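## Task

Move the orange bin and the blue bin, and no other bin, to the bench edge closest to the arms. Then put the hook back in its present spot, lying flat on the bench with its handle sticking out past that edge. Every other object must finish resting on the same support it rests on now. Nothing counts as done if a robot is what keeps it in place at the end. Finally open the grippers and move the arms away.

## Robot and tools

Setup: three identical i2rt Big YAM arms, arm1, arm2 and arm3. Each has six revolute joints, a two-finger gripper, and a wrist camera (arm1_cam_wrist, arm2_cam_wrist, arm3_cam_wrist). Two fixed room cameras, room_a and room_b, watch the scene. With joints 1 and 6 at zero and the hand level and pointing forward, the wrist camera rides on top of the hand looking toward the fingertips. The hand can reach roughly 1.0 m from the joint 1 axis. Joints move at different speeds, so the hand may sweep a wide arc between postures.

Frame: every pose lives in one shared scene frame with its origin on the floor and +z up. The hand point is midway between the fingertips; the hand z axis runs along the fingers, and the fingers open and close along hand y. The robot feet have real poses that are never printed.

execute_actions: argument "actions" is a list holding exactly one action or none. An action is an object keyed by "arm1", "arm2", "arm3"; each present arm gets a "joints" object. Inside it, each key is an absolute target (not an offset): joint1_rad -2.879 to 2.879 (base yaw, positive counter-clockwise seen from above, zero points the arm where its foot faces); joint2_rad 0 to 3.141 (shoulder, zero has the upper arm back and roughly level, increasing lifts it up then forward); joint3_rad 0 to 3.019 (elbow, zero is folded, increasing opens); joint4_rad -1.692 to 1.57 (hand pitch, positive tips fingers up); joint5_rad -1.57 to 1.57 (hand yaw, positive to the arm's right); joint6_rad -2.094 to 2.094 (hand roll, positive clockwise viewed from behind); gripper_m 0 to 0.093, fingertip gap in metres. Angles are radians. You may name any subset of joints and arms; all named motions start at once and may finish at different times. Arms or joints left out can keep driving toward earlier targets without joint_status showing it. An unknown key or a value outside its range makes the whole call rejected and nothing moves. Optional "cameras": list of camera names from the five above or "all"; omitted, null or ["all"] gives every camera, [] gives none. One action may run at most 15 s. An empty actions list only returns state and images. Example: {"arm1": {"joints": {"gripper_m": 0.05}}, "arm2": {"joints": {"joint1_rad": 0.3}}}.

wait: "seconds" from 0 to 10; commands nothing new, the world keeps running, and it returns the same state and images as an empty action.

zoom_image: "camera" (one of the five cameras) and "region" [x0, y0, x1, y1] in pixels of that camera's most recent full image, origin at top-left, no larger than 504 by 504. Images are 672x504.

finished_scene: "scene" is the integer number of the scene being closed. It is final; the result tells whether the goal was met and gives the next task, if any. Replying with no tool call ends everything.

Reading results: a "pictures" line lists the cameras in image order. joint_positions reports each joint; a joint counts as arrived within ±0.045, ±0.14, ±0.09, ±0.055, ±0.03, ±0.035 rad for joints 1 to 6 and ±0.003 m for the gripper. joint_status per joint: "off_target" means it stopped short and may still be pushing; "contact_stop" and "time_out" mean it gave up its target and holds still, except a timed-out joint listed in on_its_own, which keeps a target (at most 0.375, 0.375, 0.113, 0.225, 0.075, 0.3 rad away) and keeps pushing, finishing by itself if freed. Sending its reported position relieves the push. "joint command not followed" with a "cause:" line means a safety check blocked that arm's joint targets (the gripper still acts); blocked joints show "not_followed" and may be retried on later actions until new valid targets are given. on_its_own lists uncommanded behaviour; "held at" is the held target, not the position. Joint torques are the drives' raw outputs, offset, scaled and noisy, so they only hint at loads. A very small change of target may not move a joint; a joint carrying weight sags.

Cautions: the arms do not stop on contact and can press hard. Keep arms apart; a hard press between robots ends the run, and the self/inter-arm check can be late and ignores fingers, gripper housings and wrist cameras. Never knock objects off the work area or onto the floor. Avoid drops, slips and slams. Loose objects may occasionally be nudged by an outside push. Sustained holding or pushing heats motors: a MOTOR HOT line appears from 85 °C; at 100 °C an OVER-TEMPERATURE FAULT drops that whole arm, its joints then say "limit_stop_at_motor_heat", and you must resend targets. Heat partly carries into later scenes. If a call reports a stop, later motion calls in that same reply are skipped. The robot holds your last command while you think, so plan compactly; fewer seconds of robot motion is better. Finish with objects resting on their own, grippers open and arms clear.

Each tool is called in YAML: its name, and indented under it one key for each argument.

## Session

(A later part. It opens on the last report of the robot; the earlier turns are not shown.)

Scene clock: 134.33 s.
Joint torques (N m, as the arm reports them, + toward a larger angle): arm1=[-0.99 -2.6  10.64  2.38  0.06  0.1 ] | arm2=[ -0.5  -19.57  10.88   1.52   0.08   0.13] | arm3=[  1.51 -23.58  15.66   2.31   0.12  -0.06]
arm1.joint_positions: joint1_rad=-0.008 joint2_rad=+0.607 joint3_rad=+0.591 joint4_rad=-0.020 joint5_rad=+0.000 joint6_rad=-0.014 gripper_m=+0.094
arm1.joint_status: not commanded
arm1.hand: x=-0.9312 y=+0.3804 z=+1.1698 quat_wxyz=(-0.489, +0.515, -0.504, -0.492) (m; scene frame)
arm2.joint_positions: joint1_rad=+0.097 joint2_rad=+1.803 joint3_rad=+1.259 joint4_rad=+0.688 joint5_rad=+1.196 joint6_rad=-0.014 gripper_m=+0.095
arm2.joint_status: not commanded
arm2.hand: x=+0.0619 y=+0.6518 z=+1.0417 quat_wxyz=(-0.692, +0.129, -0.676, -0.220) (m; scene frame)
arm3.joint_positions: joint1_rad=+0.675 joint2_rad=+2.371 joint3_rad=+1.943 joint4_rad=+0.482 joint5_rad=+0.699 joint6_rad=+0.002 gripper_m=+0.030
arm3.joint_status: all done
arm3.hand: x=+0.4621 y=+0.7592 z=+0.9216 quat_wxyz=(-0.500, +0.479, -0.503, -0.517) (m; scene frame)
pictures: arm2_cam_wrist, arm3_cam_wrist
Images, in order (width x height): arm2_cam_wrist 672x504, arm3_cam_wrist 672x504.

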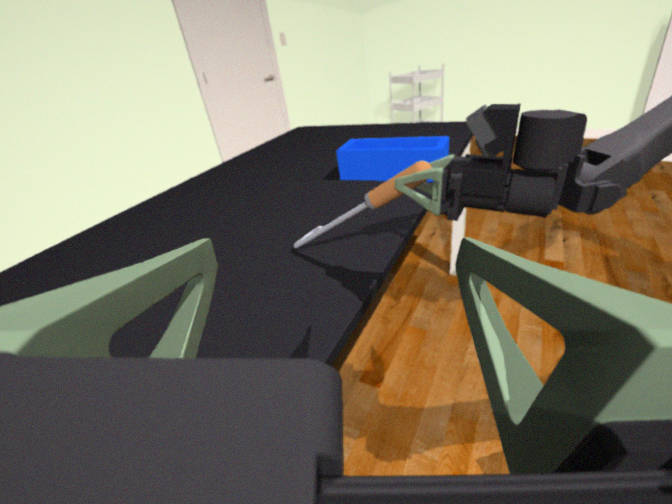

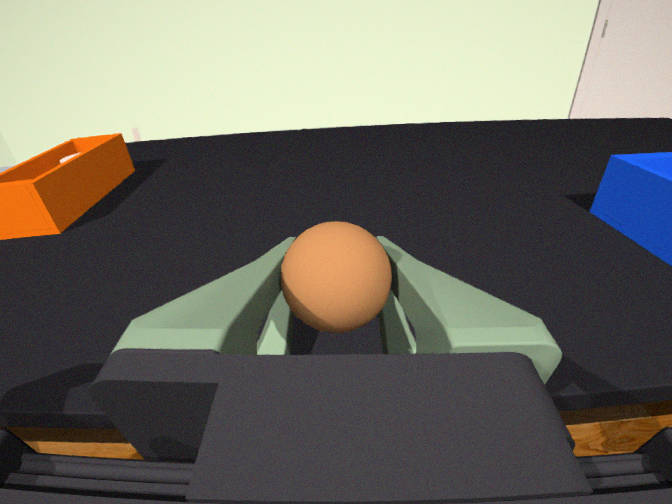

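execute_actions:
  actions:
    - {"arm3":{"joints":{"joint2_rad":2.53,"joint3_rad":1.92,"joint4_rad":0.64}}}
  cameras: ["arm2_cam_wrist","arm3_cam_wrist"]

Scene clock: 137.67 s.
Joint torques (N m, as the arm reports them, + toward a larger angle): arm1=[-0.97 -2.59 10.65  2.37  0.06  0.1 ] | arm2=[ -0.63 -19.37  10.89   1.65   0.09   0.15] | arm3=[  2.29 -23.67  10.12   1.77   0.16  -0.05]
arm1.joint_positions: joint1_rad=-0.008 joint2_rad=+0.607 joint3_rad=+0.591 joint4_rad=-0.020 joint5_rad=+0.000 joint6_rad=-0.014 gripper_m=+0.094
arm1.joint_status: not commanded
arm1.hand: x=-0.9312 y=+0.3804 z=+1.1698 quat_wxyz=(-0.489, +0.515, -0.504, -0.492) (m; scene frame)
arm2.joint_positions: joint1_rad=+0.097 joint2_rad=+1.803 joint3_rad=+1.259 joint4_rad=+0.688 joint5_rad=+1.196 joint6_rad=-0.014 gripper_m=+0.095
arm2.joint_status: not commanded
arm2.hand: x=+0.0619 y=+0.6518 z=+1.0417 quat_wxyz=(-0.692, +0.129, -0.676, -0.220) (m; scene frame)
arm3.joint_positions: joint1_rad=+0.675 joint2_rad=+2.528 joint3_rad=+1.921 joint4_rad=+0.631 joint5_rad=+0.699 joint6_rad=+0.001 gripper_m=+0.030
arm3.joint_status: all done
arm3.hand: x=+0.4640 y=+0.7555 z=+0.8031 quat_wxyz=(-0.500, +0.490, -0.504, -0.506) (m; scene frame)
pictures: arm2_cam_wrist, arm3_cam_wrist
Images, in order (width x height): arm2_cam_wrist 672x504, arm3_cam_wrist 672x504.

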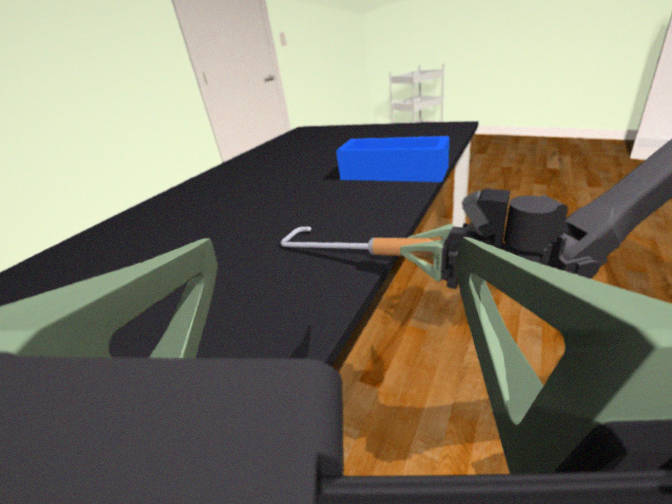

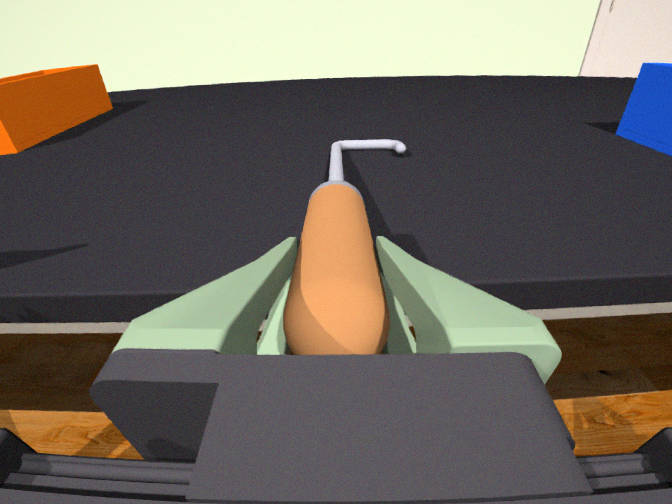

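execute_actions:
  actions:
    - {"arm3":{"joints":{"joint2_rad":2.575}}}
  cameras: []

execute_actions:
  actions:
    - {"arm3":{"joints":{"gripper_m":0.093}}}
  cameras: ["arm3_cam_wrist"]

execute_actions:
  actions:
    - {"arm3":{"joints":{"joint2_rad":2.2}},"arm2":{"joints":{"joint3_rad":2.02,"joint4_rad":0.52,"joint5_rad":-0.686}}}
  cameras: []

execute_actions:
  actions:
    - {"arm3":{"joints":{"joint1_rad":-0.2,"joint2_rad":1.7,"joint3_rad":1.3,"joint4_rad":0.6,"joint5_rad":-1.3}}}
  cameras: []

execute_actions:
  actions:
    - {"arm2":{"joints":{"joint1_rad":-0.713,"joint2_rad":2.46}}}
  cameras: ["arm2_cam_wrist","arm3_cam_wrist"]

Scene clock: 147.13 s.
Joint torques (N m, as the arm reports them, + toward a larger angle): arm1=[-0.98 -2.56 10.64  2.38  0.06  0.1 ] | arm2=[ -0.35 -19.36  10.92   1.59   0.08   0.14] | arm3=[  2.12 -21.17   9.78   1.72   0.16  -0.04]
arm1.joint_positions: joint1_rad=-0.008 joint2_rad=+0.607 joint3_rad=+0.591 joint4_rad=-0.020 joint5_rad=+0.000 joint6_rad=-0.014 gripper_m=+0.094
arm1.joint_status: not commanded
arm1.hand: x=-0.9312 y=+0.3804 z=+1.1698 quat_wxyz=(-0.489, +0.515, -0.504, -0.492) (m; scene frame)
arm2.joint_positions: joint1_rad=+0.097 joint2_rad=+1.803 joint3_rad=+1.259 joint4_rad=+0.688 joint5_rad=+1.196 joint6_rad=-0.014 gripper_m=+0.095
arm2.joint_status: not commanded
arm2.hand: x=+0.0619 y=+0.6518 z=+1.0417 quat_wxyz=(-0.692, +0.129, -0.676, -0.220) (m; scene frame)
arm3.joint_positions: joint1_rad=+0.675 joint2_rad=+2.542 joint3_rad=+1.921 joint4_rad=+0.631 joint5_rad=+0.699 joint6_rad=+0.001 gripper_m=+0.030
arm3.joint_status: all done
arm3.hand: x=+0.4645 y=+0.7548 z=+0.7911 quat_wxyz=(-0.499, +0.495, -0.504, -0.502) (m; scene frame)
pictures: none
No camera images: the call's "cameras" was empty. Leave "cameras" out to get every camera's image.

Scene clock: 147.83 s.
Joint torques (N m, as the arm reports them, + toward a larger angle): arm1=[-0.98 -2.58 10.64  2.37  0.06  0.1 ] | arm2=[ -0.46 -19.23  10.86   1.67   0.09   0.13] | arm3=[  1.39 -21.06   9.89   1.99   0.14  -0.06]
arm1.joint_positions: joint1_rad=-0.008 joint2_rad=+0.607 joint3_rad=+0.591 joint4_rad=-0.020 joint5_rad=+0.000 joint6_rad=-0.014 gripper_m=+0.094
arm1.joint_status: not commanded
arm1.hand: x=-0.9312 y=+0.3804 z=+1.1698 quat_wxyz=(-0.489, +0.515, -0.504, -0.492) (m; scene frame)
arm2.joint_positions: joint1_rad=+0.097 joint2_rad=+1.803 joint3_rad=+1.259 joint4_rad=+0.688 joint5_rad=+1.196 joint6_rad=-0.014 gripper_m=+0.095
arm2.joint_status: not commanded
arm2.hand: x=+0.0619 y=+0.6518 z=+1.0417 quat_wxyz=(-0.692, +0.129, -0.676, -0.220) (m; scene frame)
arm3.joint_positions: joint1_rad=+0.675 joint2_rad=+2.542 joint3_rad=+1.921 joint4_rad=+0.631 joint5_rad=+0.699 joint6_rad=+0.001 gripper_m=+0.093
arm3.joint_status: all done
arm3.hand: x=+0.4645 y=+0.7548 z=+0.7911 quat_wxyz=(-0.499, +0.495, -0.504, -0.502) (m; scene frame)
pictures: arm3_cam_wrist
Images, in order (width x height): arm3_cam_wrist 672x504.

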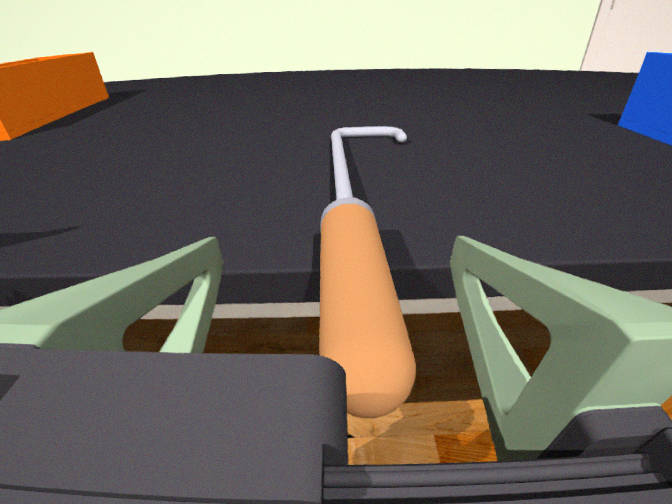

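Scene clock: 149.83 s.
Joint torques (N m, as the arm reports them, + toward a larger angle): arm1=[-0.98 -2.58 10.65  2.37  0.06  0.1 ] | arm2=[  0.03 -19.1   11.49   0.7    0.16   0.19] | arm3=[  1.51 -20.27  11.68   1.18  -0.04  -0.1 ]
arm1.joint_positions: joint1_rad=-0.008 joint2_rad=+0.607 joint3_rad=+0.591 joint4_rad=-0.020 joint5_rad=+0.000 joint6_rad=-0.014 gripper_m=+0.094
arm1.joint_status: not commanded
arm1.hand: x=-0.9312 y=+0.3804 z=+1.1698 quat_wxyz=(-0.489, +0.515, -0.504, -0.492) (m; scene frame)
arm2.joint_positions: joint1_rad=+0.097 joint2_rad=+1.790 joint3_rad=+1.977 joint4_rad=+0.524 joint5_rad=-0.681 joint6_rad=-0.013 gripper_m=+0.095
arm2.joint_status: all done
arm2.hand: x=-0.2130 y=+0.6838 z=+1.4272 quat_wxyz=(-0.467, +0.496, -0.029, -0.731) (m; scene frame)
arm3.joint_positions: joint1_rad=+0.675 joint2_rad=+2.189 joint3_rad=+1.915 joint4_rad=+0.644 joint5_rad=+0.699 joint6_rad=+0.001 gripper_m=+0.093
arm3.joint_status: all done
arm3.hand: x=+0.4867 y=+0.7313 z=+1.0943 quat_wxyz=(-0.502, +0.360, -0.484, -0.619) (m; scene frame)
pictures: none
No camera images: the call's "cameras" was empty. Leave "cameras" out to get every camera's image.

Scene clock: 151.77 s.
Joint torques (N m, as the arm reports them, + toward a larger angle): arm1=[-0.95 -2.59 10.65  2.38  0.06  0.1 ] | arm2=[ -0.38 -19.28  11.59   0.69   0.17   0.16] | arm3=[  1.01 -14.26   9.95   1.18   0.19  -0.03]
arm1.joint_positions: joint1_rad=-0.008 joint2_rad=+0.607 joint3_rad=+0.591 joint4_rad=-0.020 joint5_rad=+0.000 joint6_rad=-0.014 gripper_m=+0.094
arm1.joint_status: not commanded
arm1.hand: x=-0.9312 y=+0.3804 z=+1.1698 quat_wxyz=(-0.489, +0.515, -0.504, -0.492) (m; scene frame)
arm2.joint_positions: joint1_rad=+0.097 joint2_rad=+1.790 joint3_rad=+1.977 joint4_rad=+0.524 joint5_rad=-0.681 joint6_rad=-0.013 gripper_m=+0.095
arm2.joint_status: not commanded
arm2.hand: x=-0.2130 y=+0.6838 z=+1.4272 quat_wxyz=(-0.467, +0.496, -0.029, -0.731) (m; scene frame)
arm3.joint_positions: joint1_rad=-0.202 joint2_rad=+1.684 joint3_rad=+1.309 joint4_rad=+0.601 joint5_rad=-1.297 joint6_rad=+0.001 gripper_m=+0.093
arm3.joint_status: all done
arm3.hand: x=+0.8973 y=+0.6263 z=+1.1084 quat_wxyz=(-0.237, +0.680, -0.083, -0.689) (m; scene frame)
pictures: none
No camera images: the call's "cameras" was empty. Leave "cameras" out to get every camera's image.

Scene clock: 154.03 s.
Joint torques (N m, as the arm reports them, + toward a larger angle): arm1=[-0.96 -2.56 10.64  2.37  0.06  0.1 ] | arm2=[ -0.48 -27.45  10.59   1.64   0.02   0.11] | arm3=[  0.94 -13.71   9.76   1.15   0.13  -0.02]
arm1.joint_positions: joint1_rad=-0.008 joint2_rad=+0.607 joint3_rad=+0.591 joint4_rad=-0.020 joint5_rad=+0.000 joint6_rad=-0.014 gripper_m=+0.094
arm1.joint_status: not commanded
arm1.hand: x=-0.9312 y=+0.3804 z=+1.1698 quat_wxyz=(-0.489, +0.515, -0.504, -0.492) (m; scene frame)
arm2.joint_positions: joint1_rad=-0.713 joint2_rad=+2.445 joint3_rad=+1.991 joint4_rad=+0.511 joint5_rad=-0.684 joint6_rad=-0.008 gripper_m=+0.095
arm2.joint_status: all done
arm2.hand: x=+0.4724 y=+0.7692 z=+0.9020 quat_wxyz=(-0.522, +0.500, -0.478, -0.499) (m; scene frame)
arm3.joint_positions: joint1_rad=-0.202 joint2_rad=+1.684 joint3_rad=+1.309 joint4_rad=+0.601 joint5_rad=-1.297 joint6_rad=+0.001 gripper_m=+0.093
arm3.joint_status: not commanded
arm3.hand: x=+0.8973 y=+0.6263 z=+1.1084 quat_wxyz=(-0.237, +0.680, -0.083, -0.689) (m; scene frame)
pictures: arm2_cam_wrist, arm3_cam_wrist
Images, in order (width x height): arm2_cam_wrist 672x504, arm3_cam_wrist 672x504.

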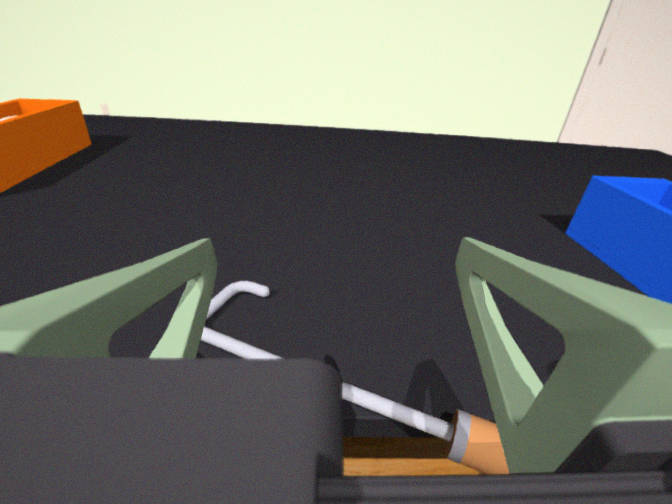

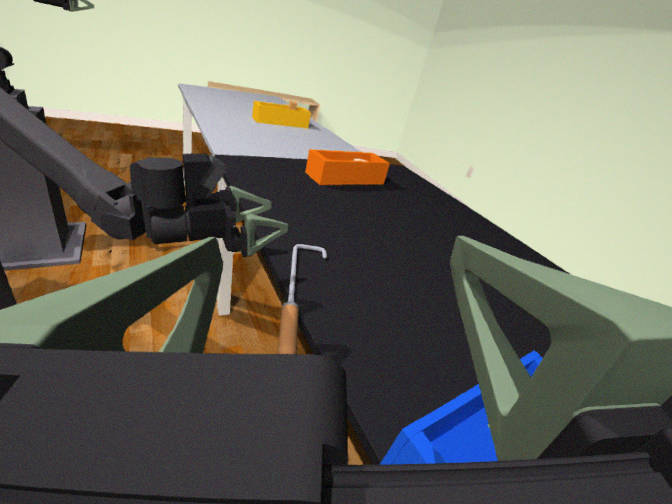

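execute_actions:
  actions:
    - {"arm2":{"joints":{"joint1_rad":-0.2,"joint2_rad":1.9,"joint4_rad":-0.3,"joint5_rad":0.9}},"arm3":{"joints":{"joint1_rad":0.10,"joint2_rad":2.2,"joint3_rad":1.38,"joint4_rad":0.85,"joint5_rad":-0.98,"gripper_m":0.065}}}
  cameras: ["arm2_cam_wrist","arm3_cam_wrist","room_a"]

Scene clock: 162.93 s.
Joint torques (N m, as the arm reports them, + toward a larger angle): arm1=[-0.99 -2.57 10.65  2.38  0.06  0.1 ] | arm2=[  0.01 -23.81   9.63   1.22   0.29   0.12] | arm3=[  1.47 -20.23  10.13   2.01   0.16  -0.07]
arm1.joint_positions: joint1_rad=-0.008 joint2_rad=+0.607 joint3_rad=+0.591 joint4_rad=-0.020 joint5_rad=+0.000 joint6_rad=-0.014 gripper_m=+0.094
arm1.joint_status: not commanded
arm1.hand: x=-0.9312 y=+0.3804 z=+1.1698 quat_wxyz=(-0.489, +0.515, -0.504, -0.492) (m; scene frame)
arm2.joint_positions: joint1_rad=-0.200 joint2_rad=+1.911 joint3_rad=+2.013 joint4_rad=-0.298 joint5_rad=+0.896 joint6_rad=-0.008 gripper_m=+0.095
arm2.joint_status: all done
arm2.hand: x=+0.2466 y=+0.7352 z=+1.2044 quat_wxyz=(-0.654, +0.241, -0.709, -0.109) (m; scene frame)
arm3.joint_positions: joint1_rad=+0.100 joint2_rad=+2.211 joint3_rad=+1.362 joint4_rad=+0.837 joint5_rad=-0.982 joint6_rad=+0.001 gripper_m=+0.065
arm3.joint_status: all done
arm3.hand: x=+0.7206 y=+0.7025 z=+0.8274 quat_wxyz=(-0.159, +0.688, -0.172, -0.687) (m; scene frame)
pictures: arm2_cam_wrist, arm3_cam_wrist, room_a
Images, in order (width x height): arm2_cam_wrist 672x504, arm3_cam_wrist 672x504, room_a 672x504.

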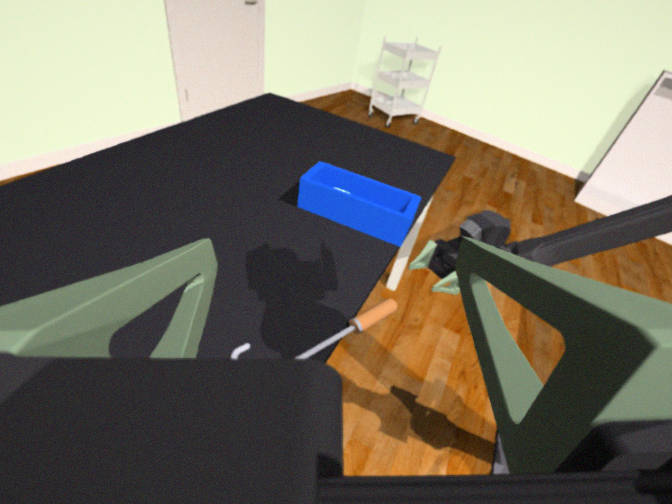

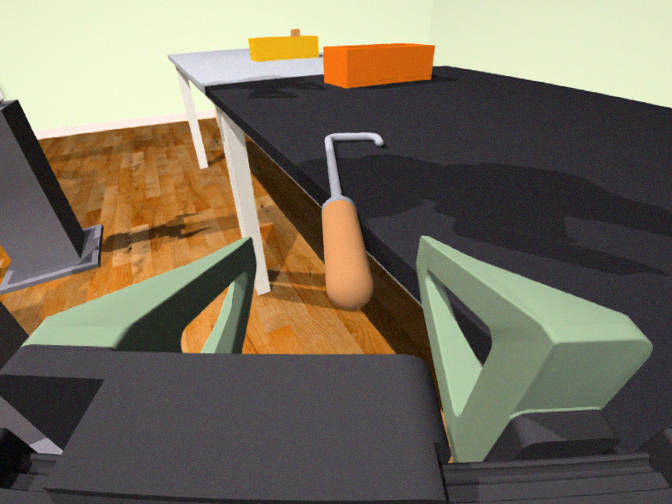

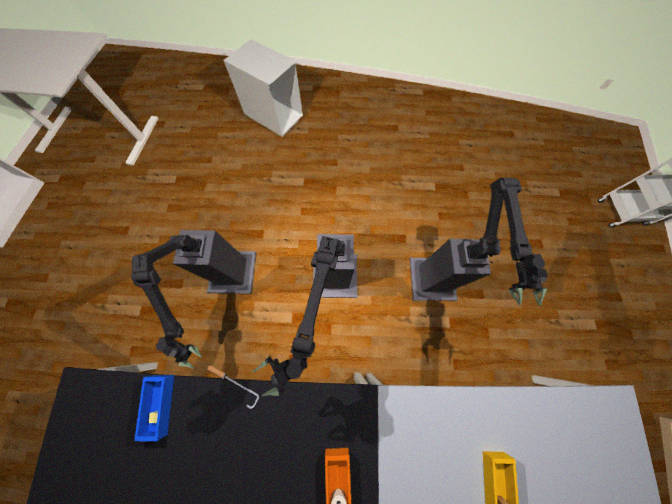

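execute_actions:
  actions:
    - {"arm3":{"joints":{"joint6_rad":-1.57,"joint5_rad":-1.03,"gripper_m":0.093}}}
  cameras: []

execute_actions:
  actions:
    - {"arm3":{"joints":{"joint2_rad":2.40,"joint3_rad":1.53,"joint4_rad":0.92}}}
  cameras: ["arm2_cam_wrist","arm3_cam_wrist"]

Scene clock: 173.63 s.
Joint torques (N m, as the arm reports them, + toward a larger angle): arm1=[-0.99 -2.61 10.64  2.38  0.06  0.1 ] | arm2=[ -0.58 -23.74   9.73   1.25   0.26   0.11] | arm3=[  1.25 -19.49  10.06   1.93   0.01  -0.08]
arm1.joint_positions: joint1_rad=-0.008 joint2_rad=+0.607 joint3_rad=+0.591 joint4_rad=-0.020 joint5_rad=+0.000 joint6_rad=-0.014 gripper_m=+0.094
arm1.joint_status: not commanded
arm1.hand: x=-0.9312 y=+0.3804 z=+1.1698 quat_wxyz=(-0.489, +0.515, -0.504, -0.492) (m; scene frame)
arm2.joint_positions: joint1_rad=-0.200 joint2_rad=+1.911 joint3_rad=+2.013 joint4_rad=-0.298 joint5_rad=+0.896 joint6_rad=-0.008 gripper_m=+0.095
arm2.joint_status: not commanded
arm2.hand: x=+0.2466 y=+0.7352 z=+1.2044 quat_wxyz=(-0.654, +0.241, -0.709, -0.109) (m; scene frame)
arm3.joint_positions: joint1_rad=+0.100 joint2_rad=+2.211 joint3_rad=+1.362 joint4_rad=+0.837 joint5_rad=-1.027 joint6_rad=-1.554 gripper_m=+0.093
arm3.joint_status: all done
arm3.hand: x=+0.7172 y=+0.6956 z=+0.8275 quat_wxyz=(-0.587, +0.603, +0.373, -0.392) (m; scene frame)
pictures: none
No camera images: the call's "cameras" was empty. Leave "cameras" out to get every camera's image.

Scene clock: 174.93 s.
Joint torques (N m, as the arm reports them, + toward a larger angle): arm1=[-0.98 -2.59 10.65  2.38  0.06  0.1 ] | arm2=[ -0.54 -23.88   9.66   1.23   0.28   0.1 ] | arm3=[  1.34 -19.54  10.94   1.86   0.09  -0.09]
arm1.joint_positions: joint1_rad=-0.008 joint2_rad=+0.607 joint3_rad=+0.591 joint4_rad=-0.020 joint5_rad=+0.000 joint6_rad=-0.014 gripper_m=+0.094
arm1.joint_status: not commanded
arm1.hand: x=-0.9312 y=+0.3804 z=+1.1698 quat_wxyz=(-0.489, +0.515, -0.504, -0.492) (m; scene frame)
arm2.joint_positions: joint1_rad=-0.200 joint2_rad=+1.911 joint3_rad=+2.013 joint4_rad=-0.298 joint5_rad=+0.896 joint6_rad=-0.008 gripper_m=+0.095
arm2.joint_status: not commanded
arm2.hand: x=+0.2466 y=+0.7352 z=+1.2044 quat_wxyz=(-0.654, +0.241, -0.709, -0.109) (m; scene frame)
arm3.joint_positions: joint1_rad=+0.100 joint2_rad=+2.395 joint3_rad=+1.502 joint4_rad=+0.909 joint5_rad=-1.029 joint6_rad=-1.555 gripper_m=+0.093
arm3.joint_status: all done
arm3.hand: x=+0.7132 y=+0.7251 z=+0.7649 quat_wxyz=(-0.595, +0.593, +0.379, -0.388) (m; scene frame)
pictures: arm2_cam_wrist, arm3_cam_wrist
Images, in order (width x height): arm2_cam_wrist 672x504, arm3_cam_wrist 672x504.

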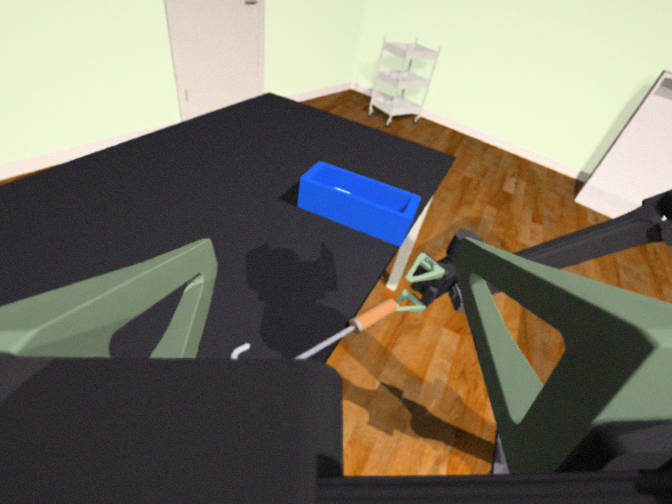

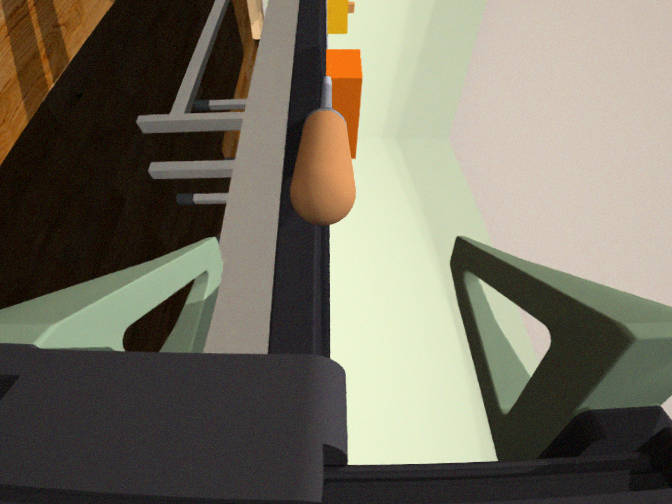

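execute_actions:
  actions:
    - {"arm3":{"joints":{"joint1_rad":0.19,"joint5_rad":-0.94,"joint2_rad":2.475,"joint3_rad":1.70,"joint4_rad":0.80}}}
  cameras: ["arm2_cam_wrist","arm3_cam_wrist"]

Scene clock: 178.63 s.
Joint torques (N m, as the arm reports them, + toward a larger angle): arm1=[-0.95 -2.56 10.64  2.38  0.06  0.1 ] | arm2=[ -0.55 -23.5    9.71   1.25   0.27   0.1 ] | arm3=[  0.46 -19.51  13.01   1.07   0.18  -0.02]
arm1.joint_positions: joint1_rad=-0.008 joint2_rad=+0.607 joint3_rad=+0.591 joint4_rad=-0.020 joint5_rad=+0.000 joint6_rad=-0.014 gripper_m=+0.094
arm1.joint_status: not commanded
arm1.hand: x=-0.9312 y=+0.3804 z=+1.1698 quat_wxyz=(-0.489, +0.515, -0.504, -0.492) (m; scene frame)
arm2.joint_positions: joint1_rad=-0.200 joint2_rad=+1.911 joint3_rad=+2.013 joint4_rad=-0.298 joint5_rad=+0.896 joint6_rad=-0.008 gripper_m=+0.095
arm2.joint_status: not commanded
arm2.hand: x=+0.2466 y=+0.7352 z=+1.2044 quat_wxyz=(-0.654, +0.241, -0.709, -0.109) (m; scene frame)
arm3.joint_positions: joint1_rad=+0.198 joint2_rad=+2.450 joint3_rad=+1.659 joint4_rad=+0.809 joint5_rad=-0.942 joint6_rad=-1.555 gripper_m=+0.093
arm3.joint_status: all done
arm3.hand: x=+0.6399 y=+0.7519 z=+0.7736 quat_wxyz=(-0.594, +0.590, +0.382, -0.392) (m; scene frame)
pictures: arm2_cam_wrist, arm3_cam_wrist
Images, in order (width x height): arm2_cam_wrist 672x504, arm3_cam_wrist 672x504.

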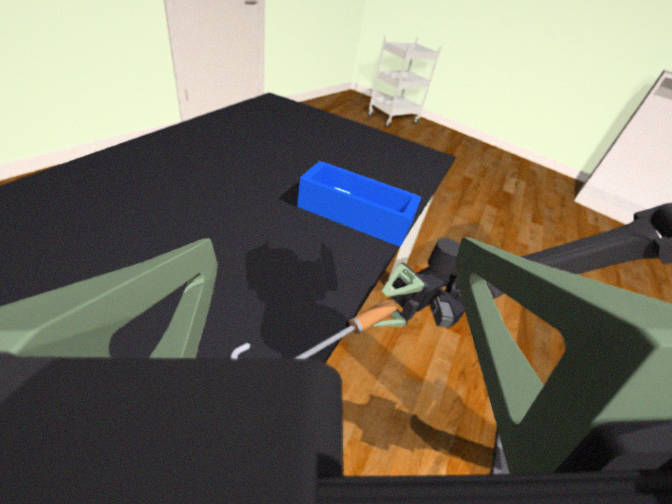

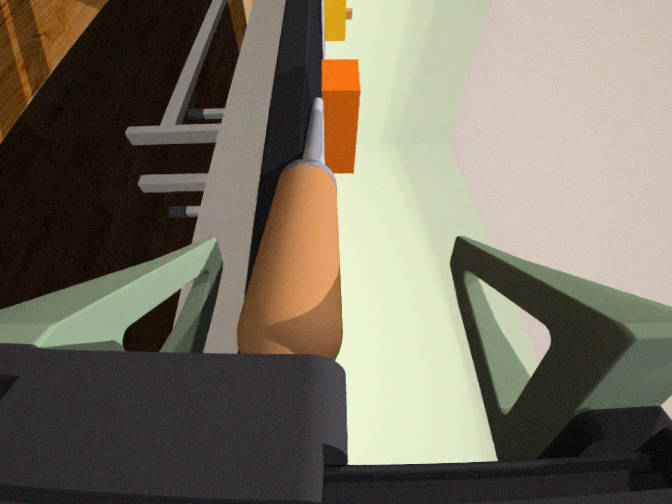

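Closing lifts it; fine.

execute_actions:
  actions:
    - {"arm3":{"joints":{"gripper_m":0}},"arm2":{"joints":{"joint1_rad":0.1,"joint2_rad":1.8,"joint3_rad":1.27,"joint4_rad":0.7,"joint5_rad":1.2}}}
  cameras: []

execute_actions:
  actions:
    - {"arm3":{"joints":{"joint2_rad":2.3,"joint4_rad":0.68}}}
  cameras: ["arm2_cam_wrist","arm3_cam_wrist"]

Scene clock: 185.07 s.
Joint torques (N m, as the arm reports them, + toward a larger angle): arm1=[-1.   -2.58 10.65  2.38  0.06  0.09] | arm2=[  0.03 -20.09   8.1    1.54   0.02   0.08] | arm3=[  0.34 -20.16  12.88   1.54   0.18  -0.03]
arm1.joint_positions: joint1_rad=-0.008 joint2_rad=+0.607 joint3_rad=+0.591 joint4_rad=-0.020 joint5_rad=+0.000 joint6_rad=-0.014 gripper_m=+0.094
arm1.joint_status: not commanded
arm1.hand: x=-0.9312 y=+0.3804 z=+1.1698 quat_wxyz=(-0.489, +0.515, -0.504, -0.492) (m; scene frame)
arm2.joint_positions: joint1_rad=+0.093 joint2_rad=+1.808 joint3_rad=+1.269 joint4_rad=+0.687 joint5_rad=+1.197 joint6_rad=-0.008 gripper_m=+0.095
arm2.joint_status: all done
arm2.hand: x=+0.0642 y=+0.6539 z=+1.0423 quat_wxyz=(-0.692, +0.124, -0.676, -0.222) (m; scene frame)
arm3.joint_positions: joint1_rad=+0.198 joint2_rad=+2.455 joint3_rad=+1.659 joint4_rad=+0.801 joint5_rad=-0.942 joint6_rad=-1.560 gripper_m=+0.030
arm3.joint_status: gripper_m off_target (ended at +0.030, target +0.000)
arm3.hand: x=+0.6400 y=+0.7516 z=+0.7684 quat_wxyz=(-0.591, +0.593, +0.382, -0.392) (m; scene frame)
pictures: none
No camera images: the call's "cameras" was empty. Leave "cameras" out to get every camera's image.

Scene clock: 186.20 s.
Joint torques (N m, as the arm reports them, + toward a larger angle): arm1=[-1.01 -2.57 10.64  2.38  0.06  0.1 ] | arm2=[  0.12 -19.97   8.09   1.57   0.02   0.09] | arm3=[  0.23 -23.1   13.51   2.22   0.14   0.08]
arm1.joint_positions: joint1_rad=-0.008 joint2_rad=+0.607 joint3_rad=+0.591 joint4_rad=-0.020 joint5_rad=+0.000 joint6_rad=-0.014 gripper_m=+0.094
arm1.joint_status: not commanded
arm1.hand: x=-0.9312 y=+0.3804 z=+1.1698 quat_wxyz=(-0.489, +0.515, -0.504, -0.492) (m; scene frame)
arm2.joint_positions: joint1_rad=+0.093 joint2_rad=+1.808 joint3_rad=+1.269 joint4_rad=+0.687 joint5_rad=+1.197 joint6_rad=-0.008 gripper_m=+0.095
arm2.joint_status: not commanded
arm2.hand: x=+0.0642 y=+0.6539 z=+1.0423 quat_wxyz=(-0.692, +0.124, -0.676, -0.222) (m; scene frame)
arm3.joint_positions: joint1_rad=+0.198 joint2_rad=+2.334 joint3_rad=+1.659 joint4_rad=+0.664 joint5_rad=-0.940 joint6_rad=-1.571 gripper_m=+0.030
arm3.joint_status: all done
arm3.hand: x=+0.6391 y=+0.7580 z=+0.8393 quat_wxyz=(-0.588, +0.596, +0.383, -0.390) (m; scene frame)
pictures: arm2_cam_wrist, arm3_cam_wrist
Images, in order (width x height): arm2_cam_wrist 672x504, arm3_cam_wrist 672x504.

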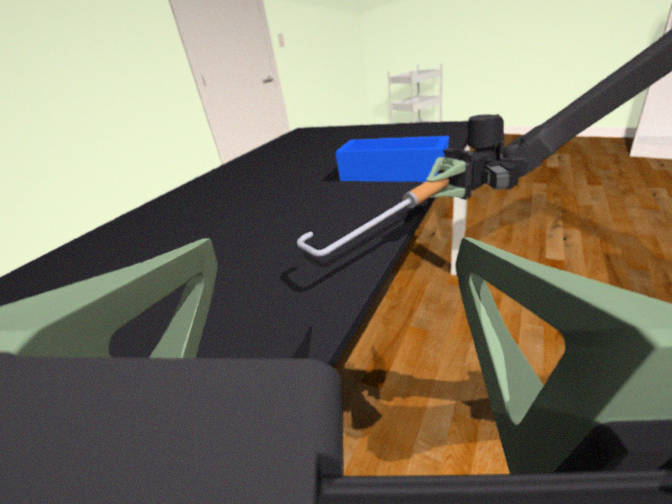

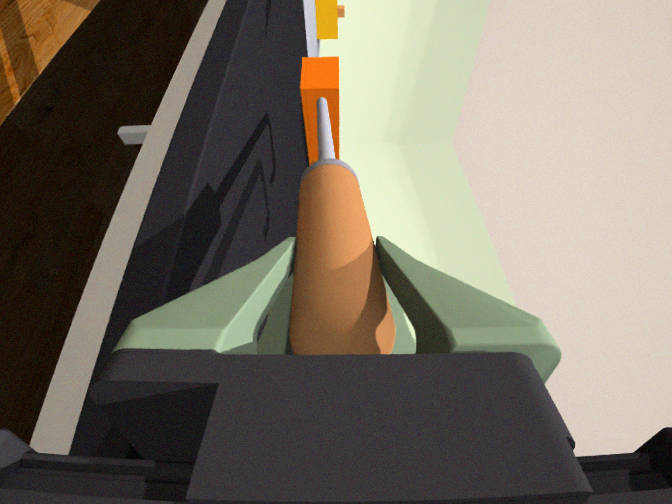

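execute_actions:
  actions:
    - {"arm3":{"joints":{"joint1_rad":0.68,"joint5_rad":0.70,"joint2_rad":2.38,"joint3_rad":1.98,"joint4_rad":0.55}}}
  cameras: ["arm3_cam_wrist"]

execute_actions:
  actions:
    - {"arm3":{"joints":{"joint2_rad":2.53,"joint4_rad":0.67}}}
  cameras: ["arm2_cam_wrist","arm3_cam_wrist"]

Scene clock: 191.47 s.
Joint torques (N m, as the arm reports them, + toward a larger angle): arm1=[-0.97 -2.58 10.64  2.38  0.06  0.1 ] | arm2=[ -0.19 -19.96   8.1    1.48   0.02   0.09] | arm3=[  0.16 -25.47  16.99   2.7    0.15   0.09]
arm1.joint_positions: joint1_rad=-0.008 joint2_rad=+0.607 joint3_rad=+0.591 joint4_rad=-0.020 joint5_rad=+0.000 joint6_rad=-0.014 gripper_m=+0.094
arm1.joint_status: not commanded
arm1.hand: x=-0.9312 y=+0.3804 z=+1.1698 quat_wxyz=(-0.489, +0.515, -0.504, -0.492) (m; scene frame)
arm2.joint_positions: joint1_rad=+0.093 joint2_rad=+1.808 joint3_rad=+1.269 joint4_rad=+0.687 joint5_rad=+1.197 joint6_rad=-0.008 gripper_m=+0.095
arm2.joint_status: not commanded
arm2.hand: x=+0.0642 y=+0.6539 z=+1.0423 quat_wxyz=(-0.692, +0.124, -0.676, -0.222) (m; scene frame)
arm3.joint_positions: joint1_rad=+0.688 joint2_rad=+2.415 joint3_rad=+1.918 joint4_rad=+0.520 joint5_rad=+0.699 joint6_rad=-1.571 gripper_m=+0.030
arm3.joint_status: all done
arm3.hand: x=+0.4539 y=+0.7510 z=+0.8774 quat_wxyz=(-0.711, +0.703, -0.005, -0.009) (m; scene frame)
pictures: arm3_cam_wrist
Images, in order (width x height): arm3_cam_wrist 672x504.

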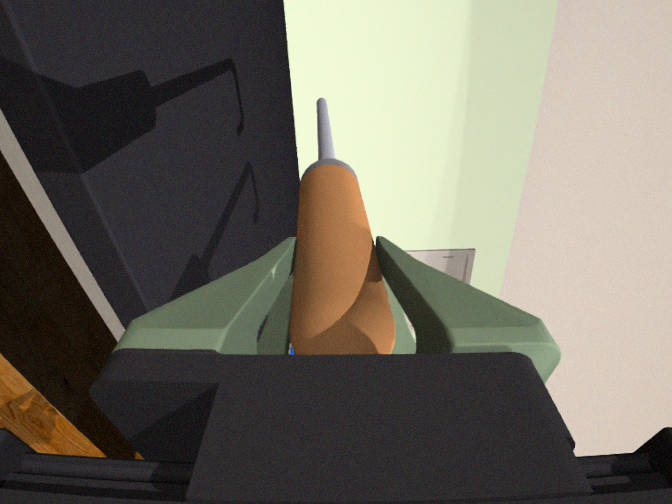

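Scene clock: 192.50 s.
Joint torques (N m, as the arm reports them, + toward a larger angle): arm1=[-0.99 -2.58 10.65  2.37  0.06  0.1 ] | arm2=[ -0.2  -19.98   8.02   1.58   0.04   0.11] | arm3=[  0.5  -26.1   15.96   2.56   0.09   0.11]
arm1.joint_positions: joint1_rad=-0.008 joint2_rad=+0.607 joint3_rad=+0.591 joint4_rad=-0.020 joint5_rad=+0.000 joint6_rad=-0.014 gripper_m=+0.094
arm1.joint_status: not commanded
arm1.hand: x=-0.9312 y=+0.3804 z=+1.1698 quat_wxyz=(-0.489, +0.515, -0.504, -0.492) (m; scene frame)
arm2.joint_positions: joint1_rad=+0.093 joint2_rad=+1.808 joint3_rad=+1.269 joint4_rad=+0.687 joint5_rad=+1.197 joint6_rad=-0.008 gripper_m=+0.095
arm2.joint_status: not commanded
arm2.hand: x=+0.0642 y=+0.6539 z=+1.0423 quat_wxyz=(-0.692, +0.124, -0.676, -0.222) (m; scene frame)
arm3.joint_positions: joint1_rad=+0.688 joint2_rad=+2.564 joint3_rad=+1.920 joint4_rad=+0.647 joint5_rad=+0.700 joint6_rad=-1.572 gripper_m=+0.030
arm3.joint_status: all done
arm3.hand: x=+0.4562 y=+0.7474 z=+0.7754 quat_wxyz=(-0.706, +0.708, +0.000, -0.004) (m; scene frame)
pictures: arm2_cam_wrist, arm3_cam_wrist
Images, in order (width x height): arm2_cam_wrist 672x504, arm3_cam_wrist 672x504.

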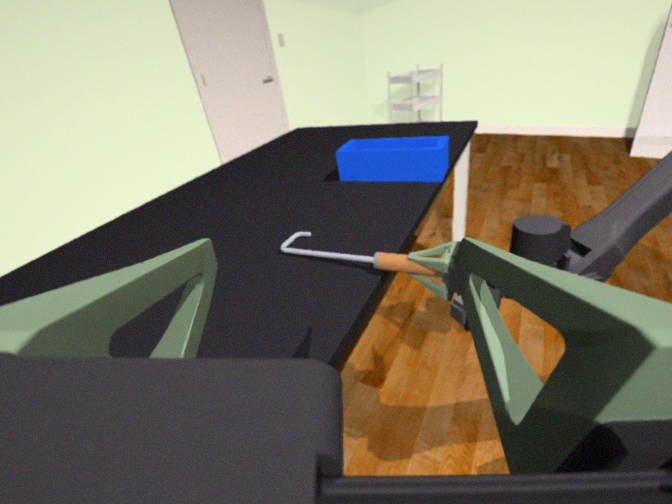

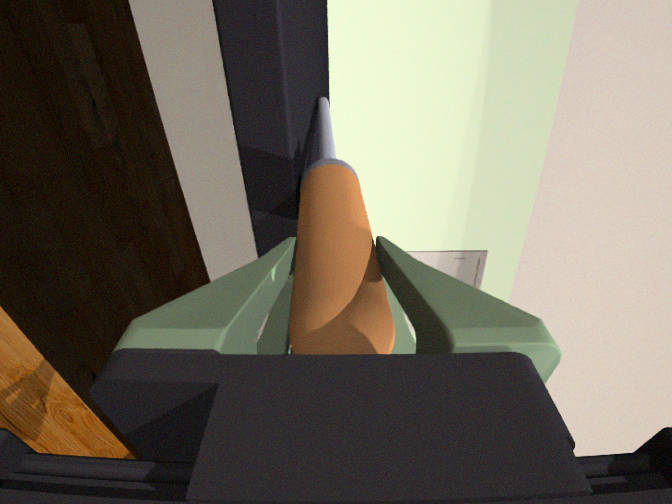

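execute_actions:
  actions:
    - {"arm3":{"joints":{"gripper_m":0.093}}}
  cameras: []

execute_actions:
  actions:
    - {"arm3":{"joints":{"joint1_rad":0.88}}}
  cameras: []

execute_actions:
  actions:
    - {"arm3":{"joints":{"joint2_rad":1.7,"joint3_rad":1.3}}}
  cameras: []

execute_actions:
  actions:
    - {"arm3":{"joints":{"joint1_rad":-0.2,"joint4_rad":0.6,"joint5_rad":-1.3,"joint6_rad":0}}}
  cameras: ["arm2_cam_wrist"]

Scene clock: 196.77 s.
Joint torques (N m, as the arm reports them, + toward a larger angle): arm1=[-1.01 -2.58 10.64  2.38  0.06  0.1 ] | arm2=[ -0.24 -20.17   8.08   1.58   0.03   0.09] | arm3=[  0.35 -24.35  14.97   2.     0.09   0.08]
arm1.joint_positions: joint1_rad=-0.008 joint2_rad=+0.607 joint3_rad=+0.591 joint4_rad=-0.020 joint5_rad=+0.000 joint6_rad=-0.014 gripper_m=+0.094
arm1.joint_status: not commanded
arm1.hand: x=-0.9312 y=+0.3804 z=+1.1698 quat_wxyz=(-0.489, +0.515, -0.504, -0.492) (m; scene frame)
arm2.joint_positions: joint1_rad=+0.093 joint2_rad=+1.808 joint3_rad=+1.269 joint4_rad=+0.687 joint5_rad=+1.197 joint6_rad=-0.008 gripper_m=+0.095
arm2.joint_status: not commanded
arm2.hand: x=+0.0642 y=+0.6539 z=+1.0423 quat_wxyz=(-0.692, +0.124, -0.676, -0.222) (m; scene frame)
arm3.joint_positions: joint1_rad=+0.688 joint2_rad=+2.543 joint3_rad=+1.932 joint4_rad=+0.656 joint5_rad=+0.700 joint6_rad=-1.572 gripper_m=+0.093
arm3.joint_status: all done
arm3.hand: x=+0.4538 y=+0.7504 z=+0.8010 quat_wxyz=(-0.717, +0.697, -0.010, -0.013) (m; scene frame)
pictures: none
No camera images: the call's "cameras" was empty. Leave "cameras" out to get every camera's image.

Scene clock: 198.30 s.
Joint torques (N m, as the arm reports them, + toward a larger angle): arm1=[-0.98 -2.57 10.65  2.39  0.06  0.1 ] | arm2=[ -0.07 -20.1    8.09   1.49   0.03   0.08] | arm3=[  1.65 -24.09  15.07   2.27   0.15   0.11]
arm1.joint_positions: joint1_rad=-0.008 joint2_rad=+0.607 joint3_rad=+0.591 joint4_rad=-0.020 joint5_rad=+0.000 joint6_rad=-0.014 gripper_m=+0.094
arm1.joint_status: not commanded
arm1.hand: x=-0.9312 y=+0.3804 z=+1.1698 quat_wxyz=(-0.489, +0.515, -0.504, -0.492) (m; scene frame)
arm2.joint_positions: joint1_rad=+0.093 joint2_rad=+1.808 joint3_rad=+1.269 joint4_rad=+0.687 joint5_rad=+1.197 joint6_rad=-0.008 gripper_m=+0.095
arm2.joint_status: not commanded
arm2.hand: x=+0.0642 y=+0.6539 z=+1.0423 quat_wxyz=(-0.692, +0.124, -0.676, -0.222) (m; scene frame)
arm3.joint_positions: joint1_rad=+0.873 joint2_rad=+2.543 joint3_rad=+1.932 joint4_rad=+0.656 joint5_rad=+0.698 joint6_rad=-1.572 gripper_m=+0.093
arm3.joint_status: all done
arm3.hand: x=+0.3241 y=+0.6472 z=+0.8022 quat_wxyz=(-0.713, +0.694, +0.055, -0.080) (m; scene frame)
pictures: none
No camera images: the call's "cameras" was empty. Leave "cameras" out to get every camera's image.

Scene clock: 199.90 s.
Joint torques (N m, as the arm reports them, + toward a larger angle): arm1=[-0.98 -2.57 10.64  2.38  0.06  0.1 ] | arm2=[  0.02 -20.16   8.1    1.56   0.04   0.09] | arm3=[  1.74 -13.77  10.13   1.64   0.03   0.05]
arm1.joint_positions: joint1_rad=-0.008 joint2_rad=+0.607 joint3_rad=+0.591 joint4_rad=-0.020 joint5_rad=+0.000 joint6_rad=-0.014 gripper_m=+0.094
arm1.joint_status: not commanded
arm1.hand: x=-0.9312 y=+0.3804 z=+1.1698 quat_wxyz=(-0.489, +0.515, -0.504, -0.492) (m; scene frame)
arm2.joint_positions: joint1_rad=+0.093 joint2_rad=+1.808 joint3_rad=+1.269 joint4_rad=+0.687 joint5_rad=+1.197 joint6_rad=-0.008 gripper_m=+0.095
arm2.joint_status: not commanded
arm2.hand: x=+0.0642 y=+0.6539 z=+1.0423 quat_wxyz=(-0.692, +0.124, -0.676, -0.222) (m; scene frame)
arm3.joint_positions: joint1_rad=+0.873 joint2_rad=+1.678 joint3_rad=+1.311 joint4_rad=+0.667 joint5_rad=+0.698 joint6_rad=-1.572 gripper_m=+0.093
arm3.joint_status: all done
arm3.hand: x=+0.4874 y=+0.5179 z=+1.1484 quat_wxyz=(-0.768, +0.624, -0.011, -0.143) (m; scene frame)
pictures: none
No camera images: the call's "cameras" was empty. Leave "cameras" out to get every camera's image.

Scene clock: 202.07 s.
Joint torques (N m, as the arm reports them, + toward a larger angle): arm1=[-1.   -2.57 10.64  2.38  0.06  0.09] | arm2=[  0.25 -20.36   8.05   1.65   0.04   0.1 ] | arm3=[  1.36 -14.16   9.55   1.     0.14   0.11]
arm1.joint_positions: joint1_rad=-0.008 joint2_rad=+0.607 joint3_rad=+0.591 joint4_rad=-0.020 joint5_rad=+0.000 joint6_rad=-0.014 gripper_m=+0.094
arm1.joint_status: not commanded
arm1.hand: x=-0.9312 y=+0.3804 z=+1.1698 quat_wxyz=(-0.489, +0.515, -0.504, -0.492) (m; scene frame)
arm2.joint_positions: joint1_rad=+0.093 joint2_rad=+1.808 joint3_rad=+1.269 joint4_rad=+0.687 joint5_rad=+1.197 joint6_rad=-0.008 gripper_m=+0.095
arm2.joint_status: not commanded
arm2.hand: x=+0.0642 y=+0.6539 z=+1.0423 quat_wxyz=(-0.692, +0.124, -0.676, -0.222) (m; scene frame)
arm3.joint_positions: joint1_rad=-0.204 joint2_rad=+1.688 joint3_rad=+1.311 joint4_rad=+0.605 joint5_rad=-1.297 joint6_rad=-0.016 gripper_m=+0.093
arm3.joint_status: all done
arm3.hand: x=+0.8987 y=+0.6277 z=+1.1074 quat_wxyz=(-0.245, +0.680, -0.077, -0.687) (m; scene frame)
pictures: arm2_cam_wrist
Images, in order (width x height): arm2_cam_wrist 672x504.

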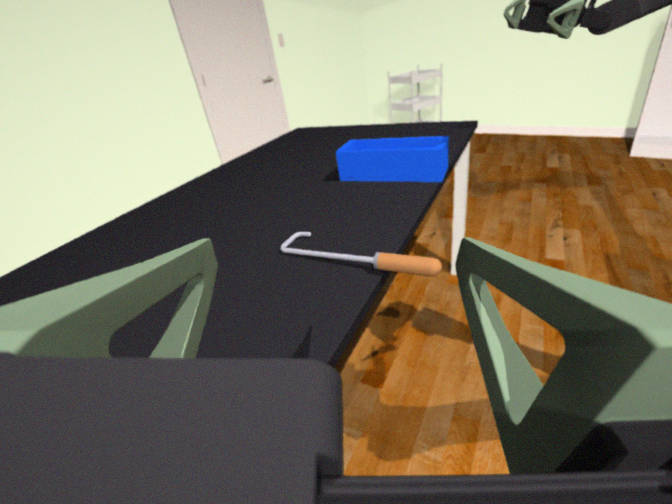

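execute_actions:
  actions:
    - {"arm2":{"joints":{"joint1_rad":-0.79,"joint5_rad":-0.765,"joint3_rad":1.63,"joint4_rad":0.845}}}
  cameras: []

execute_actions:
  actions:
    - {"arm2":{"joints":{"joint2_rad":2.445}}}
  cameras: ["arm2_cam_wrist"]

Scene clock: 209.10 s.
Joint torques (N m, as the arm reports them, + toward a larger angle): arm1=[-0.96 -2.6  10.64  2.38  0.06  0.1 ] | arm2=[ -0.7  -20.19  11.68   1.45   0.14   0.12] | arm3=[  0.97 -13.84   9.67   1.01   0.15   0.14]
arm1.joint_positions: joint1_rad=-0.008 joint2_rad=+0.607 joint3_rad=+0.591 joint4_rad=-0.020 joint5_rad=+0.000 joint6_rad=-0.014 gripper_m=+0.094
arm1.joint_status: not commanded
arm1.hand: x=-0.9312 y=+0.3804 z=+1.1698 quat_wxyz=(-0.489, +0.515, -0.504, -0.492) (m; scene frame)
arm2.joint_positions: joint1_rad=-0.791 joint2_rad=+1.803 joint3_rad=+1.588 joint4_rad=+0.833 joint5_rad=-0.760 joint6_rad=-0.008 gripper_m=+0.095
arm2.joint_status: all done
arm2.hand: x=+0.3876 y=+0.5947 z=+1.2528 quat_wxyz=(-0.693, +0.472, -0.260, -0.478) (m; scene frame)
arm3.joint_positions: joint1_rad=-0.204 joint2_rad=+1.688 joint3_rad=+1.311 joint4_rad=+0.605 joint5_rad=-1.297 joint6_rad=-0.016 gripper_m=+0.093
arm3.joint_status: not commanded
arm3.hand: x=+0.8987 y=+0.6277 z=+1.1074 quat_wxyz=(-0.244, +0.680, -0.078, -0.687) (m; scene frame)
pictures: none
No camera images: the call's "cameras" was empty. Leave "cameras" out to get every camera's image.

Scene clock: 210.83 s.
Joint torques (N m, as the arm reports them, + toward a larger angle): arm1=[-1.   -2.56 10.64  2.38  0.06  0.1 ] | arm2=[ -0.55 -25.85   8.13   1.62  -0.08   0.1 ] | arm3=[  1.19 -14.28   9.54   1.07   0.16   0.12]
arm1.joint_positions: joint1_rad=-0.008 joint2_rad=+0.607 joint3_rad=+0.591 joint4_rad=-0.020 joint5_rad=+0.000 joint6_rad=-0.014 gripper_m=+0.094
arm1.joint_status: not commanded
arm1.hand: x=-0.9312 y=+0.3804 z=+1.1698 quat_wxyz=(-0.489, +0.515, -0.504, -0.492) (m; scene frame)
arm2.joint_positions: joint1_rad=-0.791 joint2_rad=+2.437 joint3_rad=+1.612 joint4_rad=+0.837 joint5_rad=-0.761 joint6_rad=-0.008 gripper_m=+0.095
arm2.joint_status: all done
arm2.hand: x=+0.4582 y=+0.6679 z=+0.7820 quat_wxyz=(-0.506, +0.502, -0.494, -0.497) (m; scene frame)
arm3.joint_positions: joint1_rad=-0.204 joint2_rad=+1.688 joint3_rad=+1.311 joint4_rad=+0.605 joint5_rad=-1.297 joint6_rad=-0.016 gripper_m=+0.093
arm3.joint_status: not commanded
arm3.hand: x=+0.8987 y=+0.6277 z=+1.1074 quat_wxyz=(-0.244, +0.680, -0.078, -0.687) (m; scene frame)
pictures: arm2_cam_wrist
Images, in order (width x height): arm2_cam_wrist 672x504.

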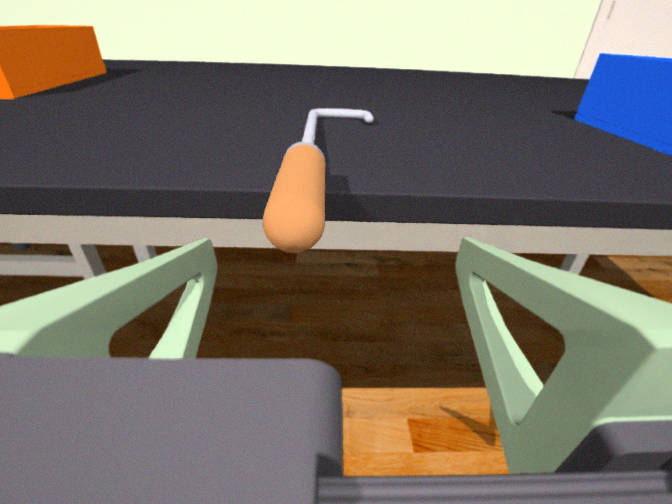

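execute_actions:
  actions:
    - {"arm2":{"joints":{"joint1_rad":-0.69,"joint5_rad":-0.66,"joint2_rad":2.555,"joint3_rad":1.875,"joint4_rad":0.71}}}
  cameras: ["arm2_cam_wrist"]

Scene clock: 214.57 s.
Joint torques (N m, as the arm reports them, + toward a larger angle): arm1=[-0.97 -2.56 10.64  2.37  0.06  0.1 ] | arm2=[ -0.89 -28.46  10.99   1.21   0.19   0.1 ] | arm3=[  1.27 -14.23   9.6    0.99   0.12   0.12]
arm1.joint_positions: joint1_rad=-0.008 joint2_rad=+0.607 joint3_rad=+0.591 joint4_rad=-0.020 joint5_rad=+0.000 joint6_rad=-0.014 gripper_m=+0.094
arm1.joint_status: not commanded
arm1.hand: x=-0.9312 y=+0.3804 z=+1.1698 quat_wxyz=(-0.489, +0.515, -0.504, -0.492) (m; scene frame)
arm2.joint_positions: joint1_rad=-0.686 joint2_rad=+2.564 joint3_rad=+1.823 joint4_rad=+0.714 joint5_rad=-0.664 joint6_rad=-0.008 gripper_m=+0.095
arm2.joint_status: all done
arm2.hand: x=+0.4298 y=+0.7500 z=+0.7536 quat_wxyz=(-0.491, +0.505, -0.505, -0.498) (m; scene frame)
arm3.joint_positions: joint1_rad=-0.204 joint2_rad=+1.688 joint3_rad=+1.311 joint4_rad=+0.605 joint5_rad=-1.297 joint6_rad=-0.016 gripper_m=+0.093
arm3.joint_status: not commanded
arm3.hand: x=+0.8987 y=+0.6277 z=+1.1074 quat_wxyz=(-0.244, +0.680, -0.078, -0.687) (m; scene frame)
pictures: arm2_cam_wrist
Images, in order (width x height): arm2_cam_wrist 672x504.

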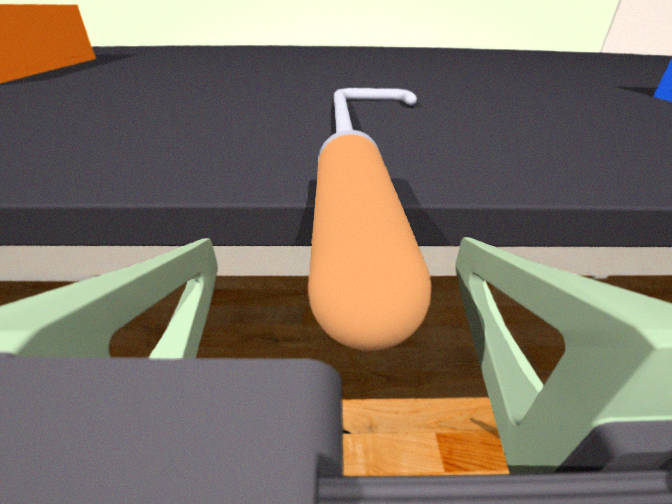

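execute_actions:
  actions:
    - {"arm2":{"joints":{"joint3_rad":1.915}}}
  cameras: ["arm2_cam_wrist"]

Scene clock: 216.57 s.
Joint torques (N m, as the arm reports them, + toward a larger angle): arm1=[-0.97 -2.57 10.64  2.38  0.06  0.1 ] | arm2=[ -0.8  -29.22  11.28   1.2    0.22   0.11] | arm3=[  1.4  -14.     9.76   1.12   0.15   0.16]
arm1.joint_positions: joint1_rad=-0.008 joint2_rad=+0.607 joint3_rad=+0.591 joint4_rad=-0.020 joint5_rad=+0.000 joint6_rad=-0.014 gripper_m=+0.094
arm1.joint_status: not commanded
arm1.hand: x=-0.9312 y=+0.3804 z=+1.1698 quat_wxyz=(-0.489, +0.515, -0.504, -0.492) (m; scene frame)
arm2.joint_positions: joint1_rad=-0.686 joint2_rad=+2.563 joint3_rad=+1.862 joint4_rad=+0.714 joint5_rad=-0.664 joint6_rad=-0.008 gripper_m=+0.095
arm2.joint_status: all done
arm2.hand: x=+0.4359 y=+0.7579 z=+0.7739 quat_wxyz=(-0.505, +0.503, -0.491, -0.500) (m; scene frame)
arm3.joint_positions: joint1_rad=-0.204 joint2_rad=+1.688 joint3_rad=+1.311 joint4_rad=+0.605 joint5_rad=-1.297 joint6_rad=-0.016 gripper_m=+0.093
arm3.joint_status: not commanded
arm3.hand: x=+0.8987 y=+0.6277 z=+1.1074 quat_wxyz=(-0.244, +0.680, -0.078, -0.687) (m; scene frame)
pictures: arm2_cam_wrist
Images, in order (width x height): arm2_cam_wrist 672x504.

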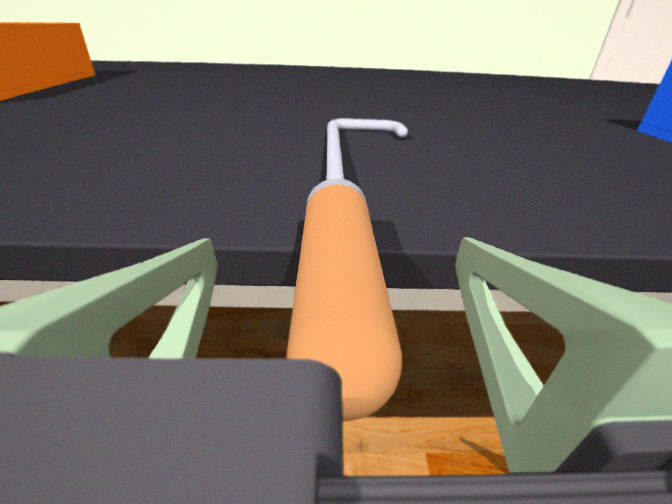

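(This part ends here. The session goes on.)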